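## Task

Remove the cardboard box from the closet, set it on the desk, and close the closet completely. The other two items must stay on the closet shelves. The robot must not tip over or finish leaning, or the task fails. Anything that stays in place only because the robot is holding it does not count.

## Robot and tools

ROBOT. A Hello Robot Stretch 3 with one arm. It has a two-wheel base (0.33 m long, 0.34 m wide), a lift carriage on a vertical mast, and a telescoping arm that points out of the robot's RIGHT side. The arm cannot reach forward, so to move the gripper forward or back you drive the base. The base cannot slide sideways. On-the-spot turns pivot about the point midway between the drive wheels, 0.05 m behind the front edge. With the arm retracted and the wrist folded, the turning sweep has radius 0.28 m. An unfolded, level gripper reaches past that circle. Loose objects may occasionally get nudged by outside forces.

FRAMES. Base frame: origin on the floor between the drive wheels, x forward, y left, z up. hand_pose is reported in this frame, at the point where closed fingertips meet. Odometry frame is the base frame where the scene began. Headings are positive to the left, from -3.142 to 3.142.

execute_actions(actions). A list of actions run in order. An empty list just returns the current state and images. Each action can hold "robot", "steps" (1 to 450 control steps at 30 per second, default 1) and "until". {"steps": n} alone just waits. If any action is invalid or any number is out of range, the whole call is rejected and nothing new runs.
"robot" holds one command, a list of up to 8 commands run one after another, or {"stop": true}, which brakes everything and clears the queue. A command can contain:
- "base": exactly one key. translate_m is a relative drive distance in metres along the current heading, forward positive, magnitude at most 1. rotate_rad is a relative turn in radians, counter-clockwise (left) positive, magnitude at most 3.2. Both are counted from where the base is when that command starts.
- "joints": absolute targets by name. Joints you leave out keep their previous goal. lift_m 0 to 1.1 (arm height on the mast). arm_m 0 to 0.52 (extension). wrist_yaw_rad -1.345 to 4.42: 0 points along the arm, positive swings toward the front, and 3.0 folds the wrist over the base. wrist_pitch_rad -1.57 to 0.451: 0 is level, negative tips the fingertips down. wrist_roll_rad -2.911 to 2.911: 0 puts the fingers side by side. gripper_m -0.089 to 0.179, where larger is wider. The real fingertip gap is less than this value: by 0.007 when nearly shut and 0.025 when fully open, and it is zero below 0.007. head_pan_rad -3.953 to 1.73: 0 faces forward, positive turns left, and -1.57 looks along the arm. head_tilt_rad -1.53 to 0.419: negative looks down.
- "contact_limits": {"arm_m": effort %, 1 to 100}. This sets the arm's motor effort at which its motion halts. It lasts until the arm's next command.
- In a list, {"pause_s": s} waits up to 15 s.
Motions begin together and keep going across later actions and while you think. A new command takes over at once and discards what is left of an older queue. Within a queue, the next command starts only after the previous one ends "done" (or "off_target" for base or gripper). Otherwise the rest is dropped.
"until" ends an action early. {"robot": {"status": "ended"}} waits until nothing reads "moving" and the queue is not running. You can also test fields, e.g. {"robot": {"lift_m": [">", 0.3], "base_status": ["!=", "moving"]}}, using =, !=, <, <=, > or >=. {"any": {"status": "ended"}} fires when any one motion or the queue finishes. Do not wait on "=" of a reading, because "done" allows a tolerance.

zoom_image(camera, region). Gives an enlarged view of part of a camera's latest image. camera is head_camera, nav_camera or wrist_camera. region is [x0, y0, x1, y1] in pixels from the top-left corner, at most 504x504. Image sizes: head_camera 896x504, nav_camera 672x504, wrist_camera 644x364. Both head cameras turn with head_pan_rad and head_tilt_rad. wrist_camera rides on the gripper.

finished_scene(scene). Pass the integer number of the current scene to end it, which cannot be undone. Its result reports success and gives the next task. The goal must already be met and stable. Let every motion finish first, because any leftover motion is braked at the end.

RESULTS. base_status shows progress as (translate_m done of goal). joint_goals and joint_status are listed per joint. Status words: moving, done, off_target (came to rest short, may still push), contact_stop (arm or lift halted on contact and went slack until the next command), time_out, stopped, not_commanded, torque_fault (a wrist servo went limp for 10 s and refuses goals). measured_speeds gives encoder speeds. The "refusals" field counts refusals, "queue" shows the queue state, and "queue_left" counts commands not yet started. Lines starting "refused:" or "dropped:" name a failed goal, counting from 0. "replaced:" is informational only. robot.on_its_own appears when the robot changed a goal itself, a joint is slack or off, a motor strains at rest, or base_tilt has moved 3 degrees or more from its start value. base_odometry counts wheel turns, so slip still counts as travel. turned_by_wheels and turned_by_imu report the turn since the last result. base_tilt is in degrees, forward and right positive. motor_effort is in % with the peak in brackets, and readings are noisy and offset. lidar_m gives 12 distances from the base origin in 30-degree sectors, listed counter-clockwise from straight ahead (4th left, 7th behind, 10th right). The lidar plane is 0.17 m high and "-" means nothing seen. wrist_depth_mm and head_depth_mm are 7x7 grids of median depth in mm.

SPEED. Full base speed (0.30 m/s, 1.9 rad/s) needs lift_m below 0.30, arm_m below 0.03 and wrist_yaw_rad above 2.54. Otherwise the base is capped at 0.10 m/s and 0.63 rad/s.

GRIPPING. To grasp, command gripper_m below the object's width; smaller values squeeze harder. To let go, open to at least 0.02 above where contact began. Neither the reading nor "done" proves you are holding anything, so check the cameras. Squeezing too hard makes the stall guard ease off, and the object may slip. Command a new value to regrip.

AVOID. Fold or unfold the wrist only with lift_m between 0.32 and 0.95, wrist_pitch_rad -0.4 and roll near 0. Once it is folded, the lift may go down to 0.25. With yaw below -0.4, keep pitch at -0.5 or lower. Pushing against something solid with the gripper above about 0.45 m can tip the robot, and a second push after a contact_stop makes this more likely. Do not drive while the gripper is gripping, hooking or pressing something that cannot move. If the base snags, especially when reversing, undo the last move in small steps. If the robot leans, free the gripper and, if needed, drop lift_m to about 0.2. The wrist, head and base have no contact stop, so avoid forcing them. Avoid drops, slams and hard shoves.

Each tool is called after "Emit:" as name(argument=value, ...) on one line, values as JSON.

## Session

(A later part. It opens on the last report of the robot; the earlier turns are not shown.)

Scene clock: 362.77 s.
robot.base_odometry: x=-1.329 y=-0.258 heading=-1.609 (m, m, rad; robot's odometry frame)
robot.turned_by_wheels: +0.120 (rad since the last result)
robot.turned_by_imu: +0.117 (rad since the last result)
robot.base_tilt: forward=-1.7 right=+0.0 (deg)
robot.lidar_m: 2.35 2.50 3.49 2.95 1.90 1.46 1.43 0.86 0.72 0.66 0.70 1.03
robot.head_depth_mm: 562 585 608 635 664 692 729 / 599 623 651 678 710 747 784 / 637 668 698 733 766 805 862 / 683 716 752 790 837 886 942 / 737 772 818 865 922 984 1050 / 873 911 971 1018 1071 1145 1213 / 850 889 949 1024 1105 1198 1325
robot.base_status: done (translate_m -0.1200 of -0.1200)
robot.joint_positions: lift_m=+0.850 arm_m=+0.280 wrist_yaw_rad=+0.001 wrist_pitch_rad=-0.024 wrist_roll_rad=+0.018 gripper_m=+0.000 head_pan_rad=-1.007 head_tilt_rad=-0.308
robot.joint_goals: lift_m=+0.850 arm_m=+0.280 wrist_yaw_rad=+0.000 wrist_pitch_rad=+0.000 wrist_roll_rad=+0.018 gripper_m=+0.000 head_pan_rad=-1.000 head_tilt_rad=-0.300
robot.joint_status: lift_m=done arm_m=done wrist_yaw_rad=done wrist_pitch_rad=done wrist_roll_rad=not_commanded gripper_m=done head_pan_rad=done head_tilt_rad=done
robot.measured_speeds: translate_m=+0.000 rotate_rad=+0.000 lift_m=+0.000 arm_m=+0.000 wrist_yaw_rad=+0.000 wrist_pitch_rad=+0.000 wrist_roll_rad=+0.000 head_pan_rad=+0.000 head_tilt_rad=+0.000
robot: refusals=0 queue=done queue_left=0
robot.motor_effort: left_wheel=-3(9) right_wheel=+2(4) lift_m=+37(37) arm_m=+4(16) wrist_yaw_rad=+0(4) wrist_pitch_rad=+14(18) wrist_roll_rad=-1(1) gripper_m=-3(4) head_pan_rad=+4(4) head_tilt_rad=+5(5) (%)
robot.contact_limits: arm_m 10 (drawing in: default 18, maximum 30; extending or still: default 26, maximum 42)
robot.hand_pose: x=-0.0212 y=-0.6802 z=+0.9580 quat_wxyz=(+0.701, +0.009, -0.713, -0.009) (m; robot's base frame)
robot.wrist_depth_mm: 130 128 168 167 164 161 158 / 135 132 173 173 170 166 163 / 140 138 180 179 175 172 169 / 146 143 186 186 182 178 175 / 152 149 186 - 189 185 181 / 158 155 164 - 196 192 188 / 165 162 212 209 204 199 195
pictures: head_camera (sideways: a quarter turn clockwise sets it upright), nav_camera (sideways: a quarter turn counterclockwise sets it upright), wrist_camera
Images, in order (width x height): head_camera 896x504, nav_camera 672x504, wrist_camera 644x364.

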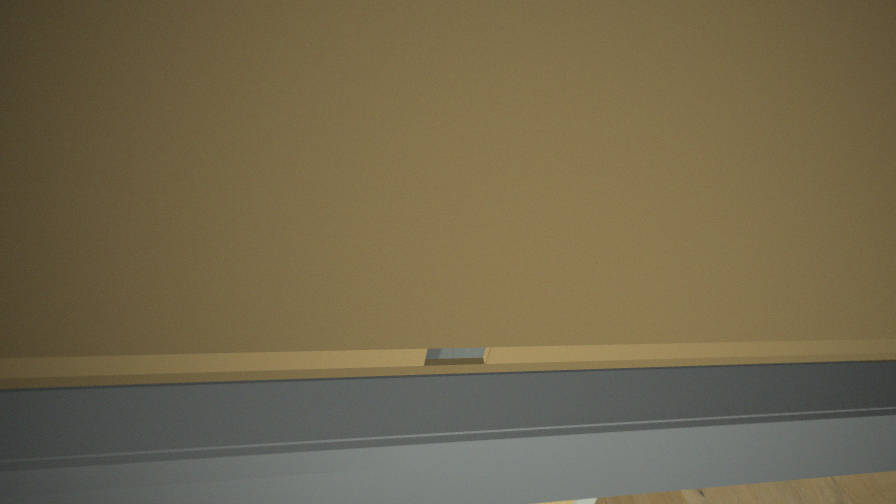

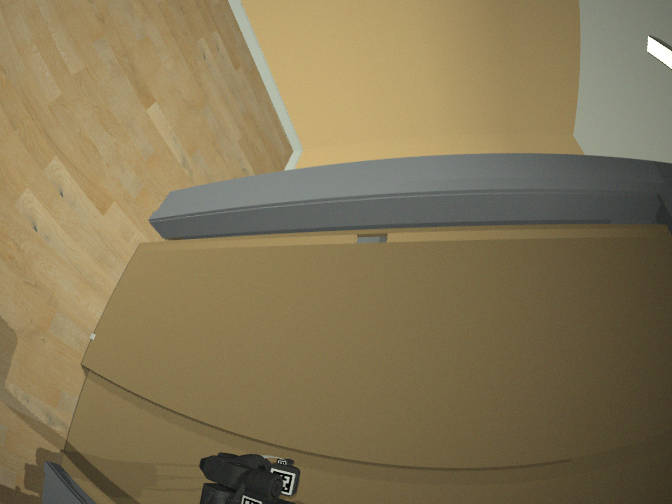

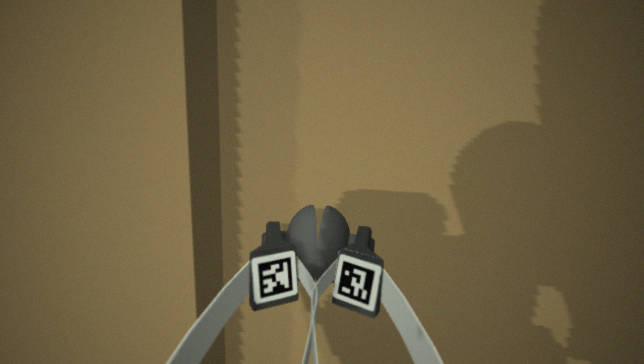

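Emit:
execute_actions(actions=[{"robot":{"base":{"translate_m":0.09},"joints":{"head_pan_rad":-1.2}},"steps":450,"until":{"robot":{"status":"ended"}}}])

Scene clock: 365.00 s.
robot.base_odometry: x=-1.332 y=-0.348 heading=-1.609 (m, m, rad; robot's odometry frame)
robot.turned_by_wheels: +0.000 (rad since the last result)
robot.turned_by_imu: +0.000 (rad since the last result)
robot.base_tilt: forward=-1.6 right=+0.1 (deg)
robot.lidar_m: 2.27 2.40 3.46 2.94 2.02 1.55 1.52 0.86 0.73 0.67 0.70 0.97
robot.head_depth_mm: 537 558 587 615 655 692 762 / 563 586 614 644 678 716 756 / 588 616 643 675 713 757 802 / 615 644 676 715 756 802 855 / 646 677 717 758 801 858 913 / 679 714 760 800 854 913 979 / 719 756 804 855 915 983 1057
robot.base_status: done (translate_m +0.0900 of +0.0900)
robot.joint_positions: lift_m=+0.850 arm_m=+0.280 wrist_yaw_rad=-0.002 wrist_pitch_rad=-0.024 wrist_roll_rad=+0.018 gripper_m=+0.000 head_pan_rad=-1.193 head_tilt_rad=-0.308
robot.joint_goals: lift_m=+0.850 arm_m=+0.280 wrist_yaw_rad=+0.000 wrist_pitch_rad=+0.000 wrist_roll_rad=+0.018 gripper_m=+0.000 head_pan_rad=-1.200 head_tilt_rad=-0.300
robot.joint_status: lift_m=done arm_m=done wrist_yaw_rad=done wrist_pitch_rad=done wrist_roll_rad=not_commanded gripper_m=done head_pan_rad=done head_tilt_rad=done
robot.measured_speeds: translate_m=+0.000 rotate_rad=+0.000 lift_m=+0.000 arm_m=+0.000 wrist_yaw_rad=+0.000 wrist_pitch_rad=+0.000 wrist_roll_rad=+0.000 head_pan_rad=+0.000 head_tilt_rad=+0.000
robot: refusals=0 queue=done queue_left=0
robot.motor_effort: left_wheel=-3(25) right_wheel=+2(19) lift_m=+37(37) arm_m=+3(4) wrist_yaw_rad=+1(53) wrist_pitch_rad=+14(14) wrist_roll_rad=-1(1) gripper_m=-3(7) head_pan_rad=-4(23) head_tilt_rad=+4(5) (%)
robot.contact_limits: arm_m 10 (drawing in: default 18, maximum 30; extending or still: default 26, maximum 42)
robot.hand_pose: x=-0.0219 y=-0.6802 z=+0.9580 quat_wxyz=(+0.701, +0.008, -0.713, -0.010) (m; robot's base frame)
robot.wrist_depth_mm: 136 134 135 172 169 166 164 / 141 139 139 179 176 172 169 / 146 145 144 186 182 178 175 / 152 150 149 192 189 184 180 / 159 156 155 - 194 191 187 / 165 162 160 - 202 198 195 / 173 169 185 217 212 207 203
pictures: head_camera (sideways: a quarter turn clockwise sets it upright), nav_camera (sideways: a quarter turn counterclockwise sets it upright), wrist_camera
Images, in order (width x height): head_camera 896x504, nav_camera 672x504, wrist_camera 644x364.

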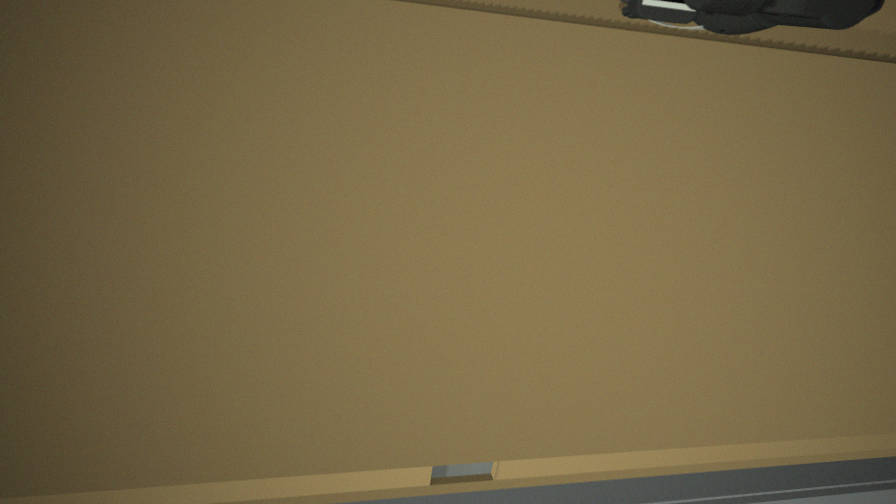

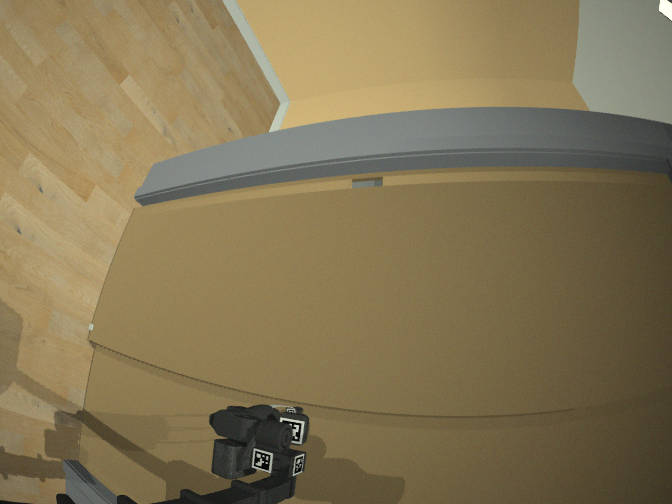

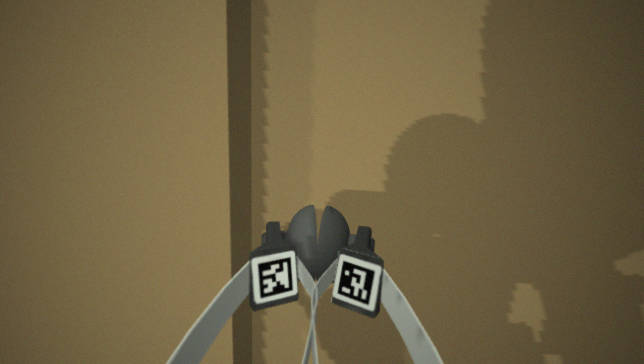

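Emit:
execute_actions(actions=[{"robot":{"base":{"translate_m":0.04},"joints":{"head_pan_rad":-1.0}},"steps":450,"until":{"robot":{"status":"ended"}}}])

Scene clock: 367.20 s.
robot.base_odometry: x=-1.334 y=-0.388 heading=-1.609 (m, m, rad; robot's odometry frame)
robot.turned_by_wheels: +0.000 (rad since the last result)
robot.turned_by_imu: -0.001 (rad since the last result)
robot.base_tilt: forward=-1.7 right=-0.2 (deg)
robot.lidar_m: 2.22 2.36 3.44 3.40 2.07 1.59 1.56 0.85 0.73 0.67 0.71 1.00
robot.head_depth_mm: 570 593 619 643 671 705 739 / 608 635 662 689 721 758 800 / 646 680 708 742 780 825 874 / 695 727 763 804 849 901 960 / 749 785 835 881 932 992 1063 / 786 823 873 927 992 1071 1156 / 861 914 987 2322 2459 1929 1556
robot.base_status: done (translate_m +0.0400 of +0.0400)
robot.joint_positions: lift_m=+0.850 arm_m=+0.280 wrist_yaw_rad=-0.004 wrist_pitch_rad=-0.024 wrist_roll_rad=+0.018 gripper_m=+0.000 head_pan_rad=-1.007 head_tilt_rad=-0.308
robot.joint_goals: lift_m=+0.850 arm_m=+0.280 wrist_yaw_rad=+0.000 wrist_pitch_rad=+0.000 wrist_roll_rad=+0.018 gripper_m=+0.000 head_pan_rad=-1.000 head_tilt_rad=-0.300
robot.joint_status: lift_m=done arm_m=done wrist_yaw_rad=done wrist_pitch_rad=done wrist_roll_rad=not_commanded gripper_m=done head_pan_rad=done head_tilt_rad=done
robot.measured_speeds: translate_m=+0.000 rotate_rad=+0.000 lift_m=+0.000 arm_m=+0.000 wrist_yaw_rad=+0.000 wrist_pitch_rad=+0.000 wrist_roll_rad=+0.000 head_pan_rad=+0.000 head_tilt_rad=+0.000
robot: refusals=0 queue=done queue_left=0
robot.motor_effort: left_wheel=-4(20) right_wheel=+2(15) lift_m=+37(37) arm_m=+3(3) wrist_yaw_rad=+4(40) wrist_pitch_rad=+14(14) wrist_roll_rad=+0(1) gripper_m=-3(6) head_pan_rad=+4(24) head_tilt_rad=+5(4) (%)
robot.contact_limits: arm_m 10 (drawing in: default 18, maximum 30; extending or still: default 26, maximum 42)
robot.hand_pose: x=-0.0225 y=-0.6802 z=+0.9581 quat_wxyz=(+0.701, +0.007, -0.713, -0.010) (m; robot's base frame)
robot.wrist_depth_mm: 139 137 135 175 172 169 166 / 144 142 140 181 178 175 171 / 150 147 145 187 184 181 177 / 156 153 151 195 191 187 184 / 162 159 157 - 198 195 191 / 169 166 163 - 206 202 199 / 177 174 170 219 215 210 206
pictures: head_camera (sideways: a quarter turn clockwise sets it upright), nav_camera (sideways: a quarter turn counterclockwise sets it upright), wrist_camera
Images, in order (width x height): head_camera 896x504, nav_camera 672x504, wrist_camera 644x364.

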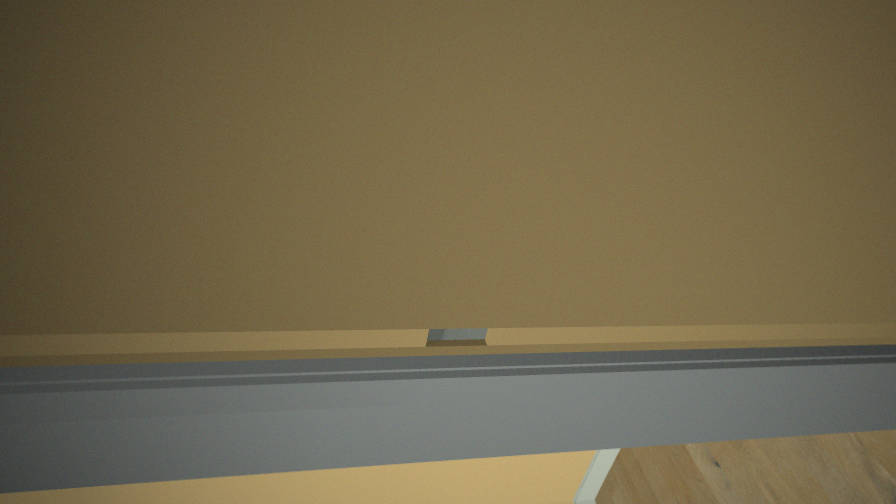

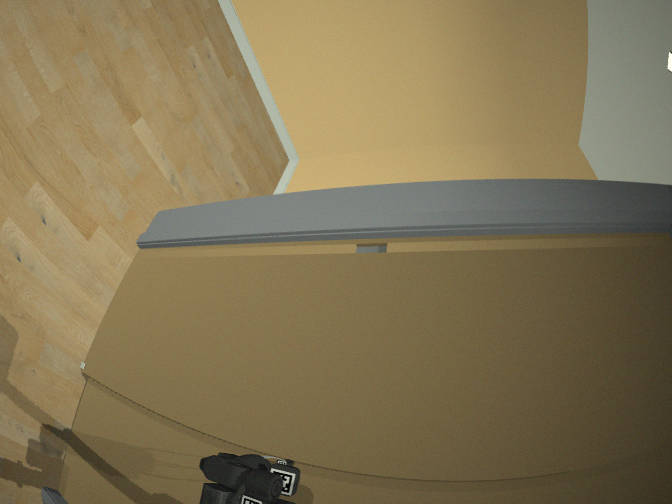

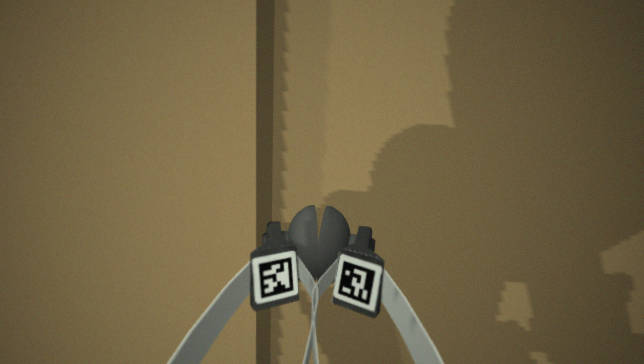

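Nearly closed; small nudge, then back off.

Emit:
execute_actions(actions=[{"robot":{"base":{"translate_m":0.02}},"steps":450,"until":{"robot":{"status":"ended"}}},{"robot":[{"base":{"translate_m":-0.03}},{"joints":{"arm_m":0.1,"head_pan_rad":-1.57}}],"steps":450,"until":{"robot":{"status":"ended"}}}])

Scene clock: 373.27 s.
robot.base_odometry: x=-1.333 y=-0.378 heading=-1.609 (m, m, rad; robot's odometry frame)
robot.turned_by_wheels: +0.000 (rad since the last result)
robot.turned_by_imu: -0.002 (rad since the last result)
robot.base_tilt: forward=-1.6 right=+0.0 (deg)
robot.lidar_m: 2.24 2.37 3.45 2.95 2.06 1.58 1.54 0.85 0.73 0.67 0.70 0.97
robot.head_depth_mm: 584 616 643 679 720 760 801 / 588 617 649 685 727 774 805 / 592 623 653 690 731 769 - / 588 618 655 691 734 772 804 / 561 588 620 654 692 737 787 / 563 591 625 660 697 742 795 / 566 595 627 664 706 749 805
robot.base_status: done (translate_m -0.0300 of -0.0300)
robot.joint_positions: lift_m=+0.850 arm_m=+0.100 wrist_yaw_rad=-0.048 wrist_pitch_rad=-0.024 wrist_roll_rad=+0.018 gripper_m=+0.000 head_pan_rad=-1.563 head_tilt_rad=-0.308
robot.joint_goals: lift_m=+0.850 arm_m=+0.100 wrist_yaw_rad=-0.047 wrist_pitch_rad=+0.000 wrist_roll_rad=+0.018 gripper_m=+0.000 head_pan_rad=-1.570 head_tilt_rad=-0.300
robot.joint_status: lift_m=done arm_m=done wrist_yaw_rad=done wrist_pitch_rad=done wrist_roll_rad=not_commanded gripper_m=done head_pan_rad=done head_tilt_rad=done
robot.measured_speeds: translate_m=+0.000 rotate_rad=+0.000 lift_m=+0.000 arm_m=+0.000 wrist_yaw_rad=+0.000 wrist_pitch_rad=+0.000 wrist_roll_rad=+0.000 head_pan_rad=+0.000 head_tilt_rad=+0.000
robot: refusals=0 queue=done queue_left=0
robot.on_its_own: wrist_yaw_rad is held at -0.047, not at your +0.000, by its stall guard, which is not easing now
robot.motor_effort: left_wheel=-3(20) right_wheel=+2(13) lift_m=+37(37) arm_m=-3(2) wrist_yaw_rad=+0(33) wrist_pitch_rad=+14(14) wrist_roll_rad=-1(1) gripper_m=-3(5) head_pan_rad=-4(40) head_tilt_rad=+5(5) (%)
robot.hand_pose: x=-0.0336 y=-0.5006 z=+0.9581 quat_wxyz=(+0.701, -0.008, -0.713, -0.026) (m; robot's base frame)
robot.wrist_depth_mm: 305 303 303 344 342 338 335 / 316 313 318 355 352 350 349 / 326 326 325 369 365 365 360 / 340 339 337 384 378 375 374 / 354 349 351 - 392 389 387 / 369 362 359 - 410 407 401 / 385 382 386 430 427 425 421
pictures: head_camera (sideways: a quarter turn clockwise sets it upright), nav_camera (sideways: a quarter turn counterclockwise sets it upright), wrist_camera
Images, in order (width x height): head_camera 896x504, nav_camera 672x504, wrist_camera 644x364.

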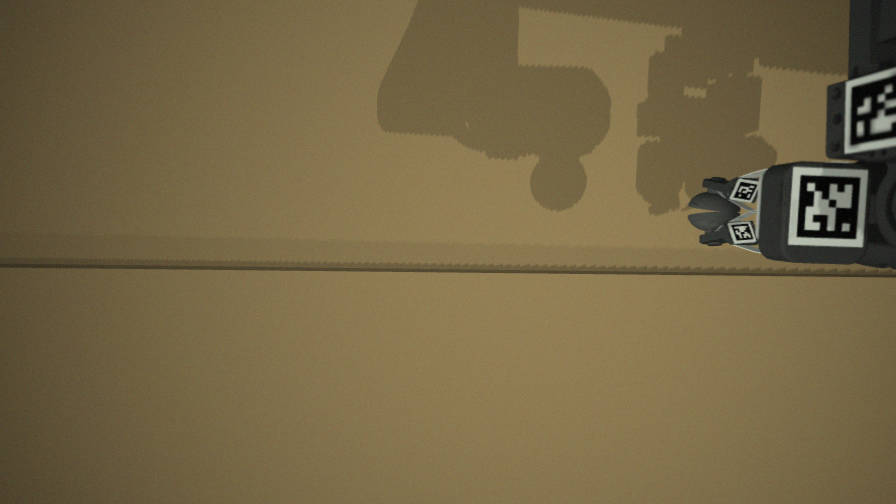

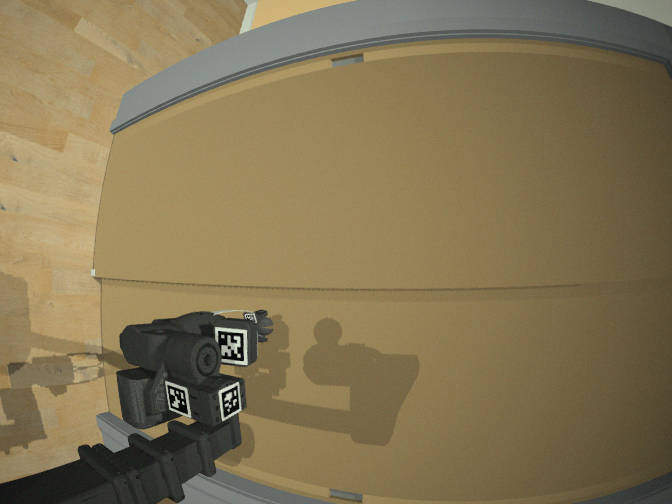

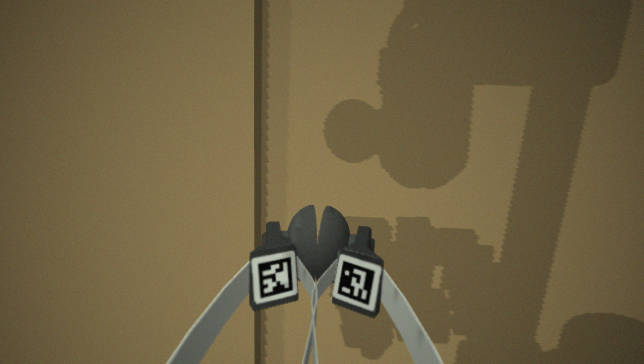

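Emit:
finished_scene(scene=1)

The scene is finished: the task was done.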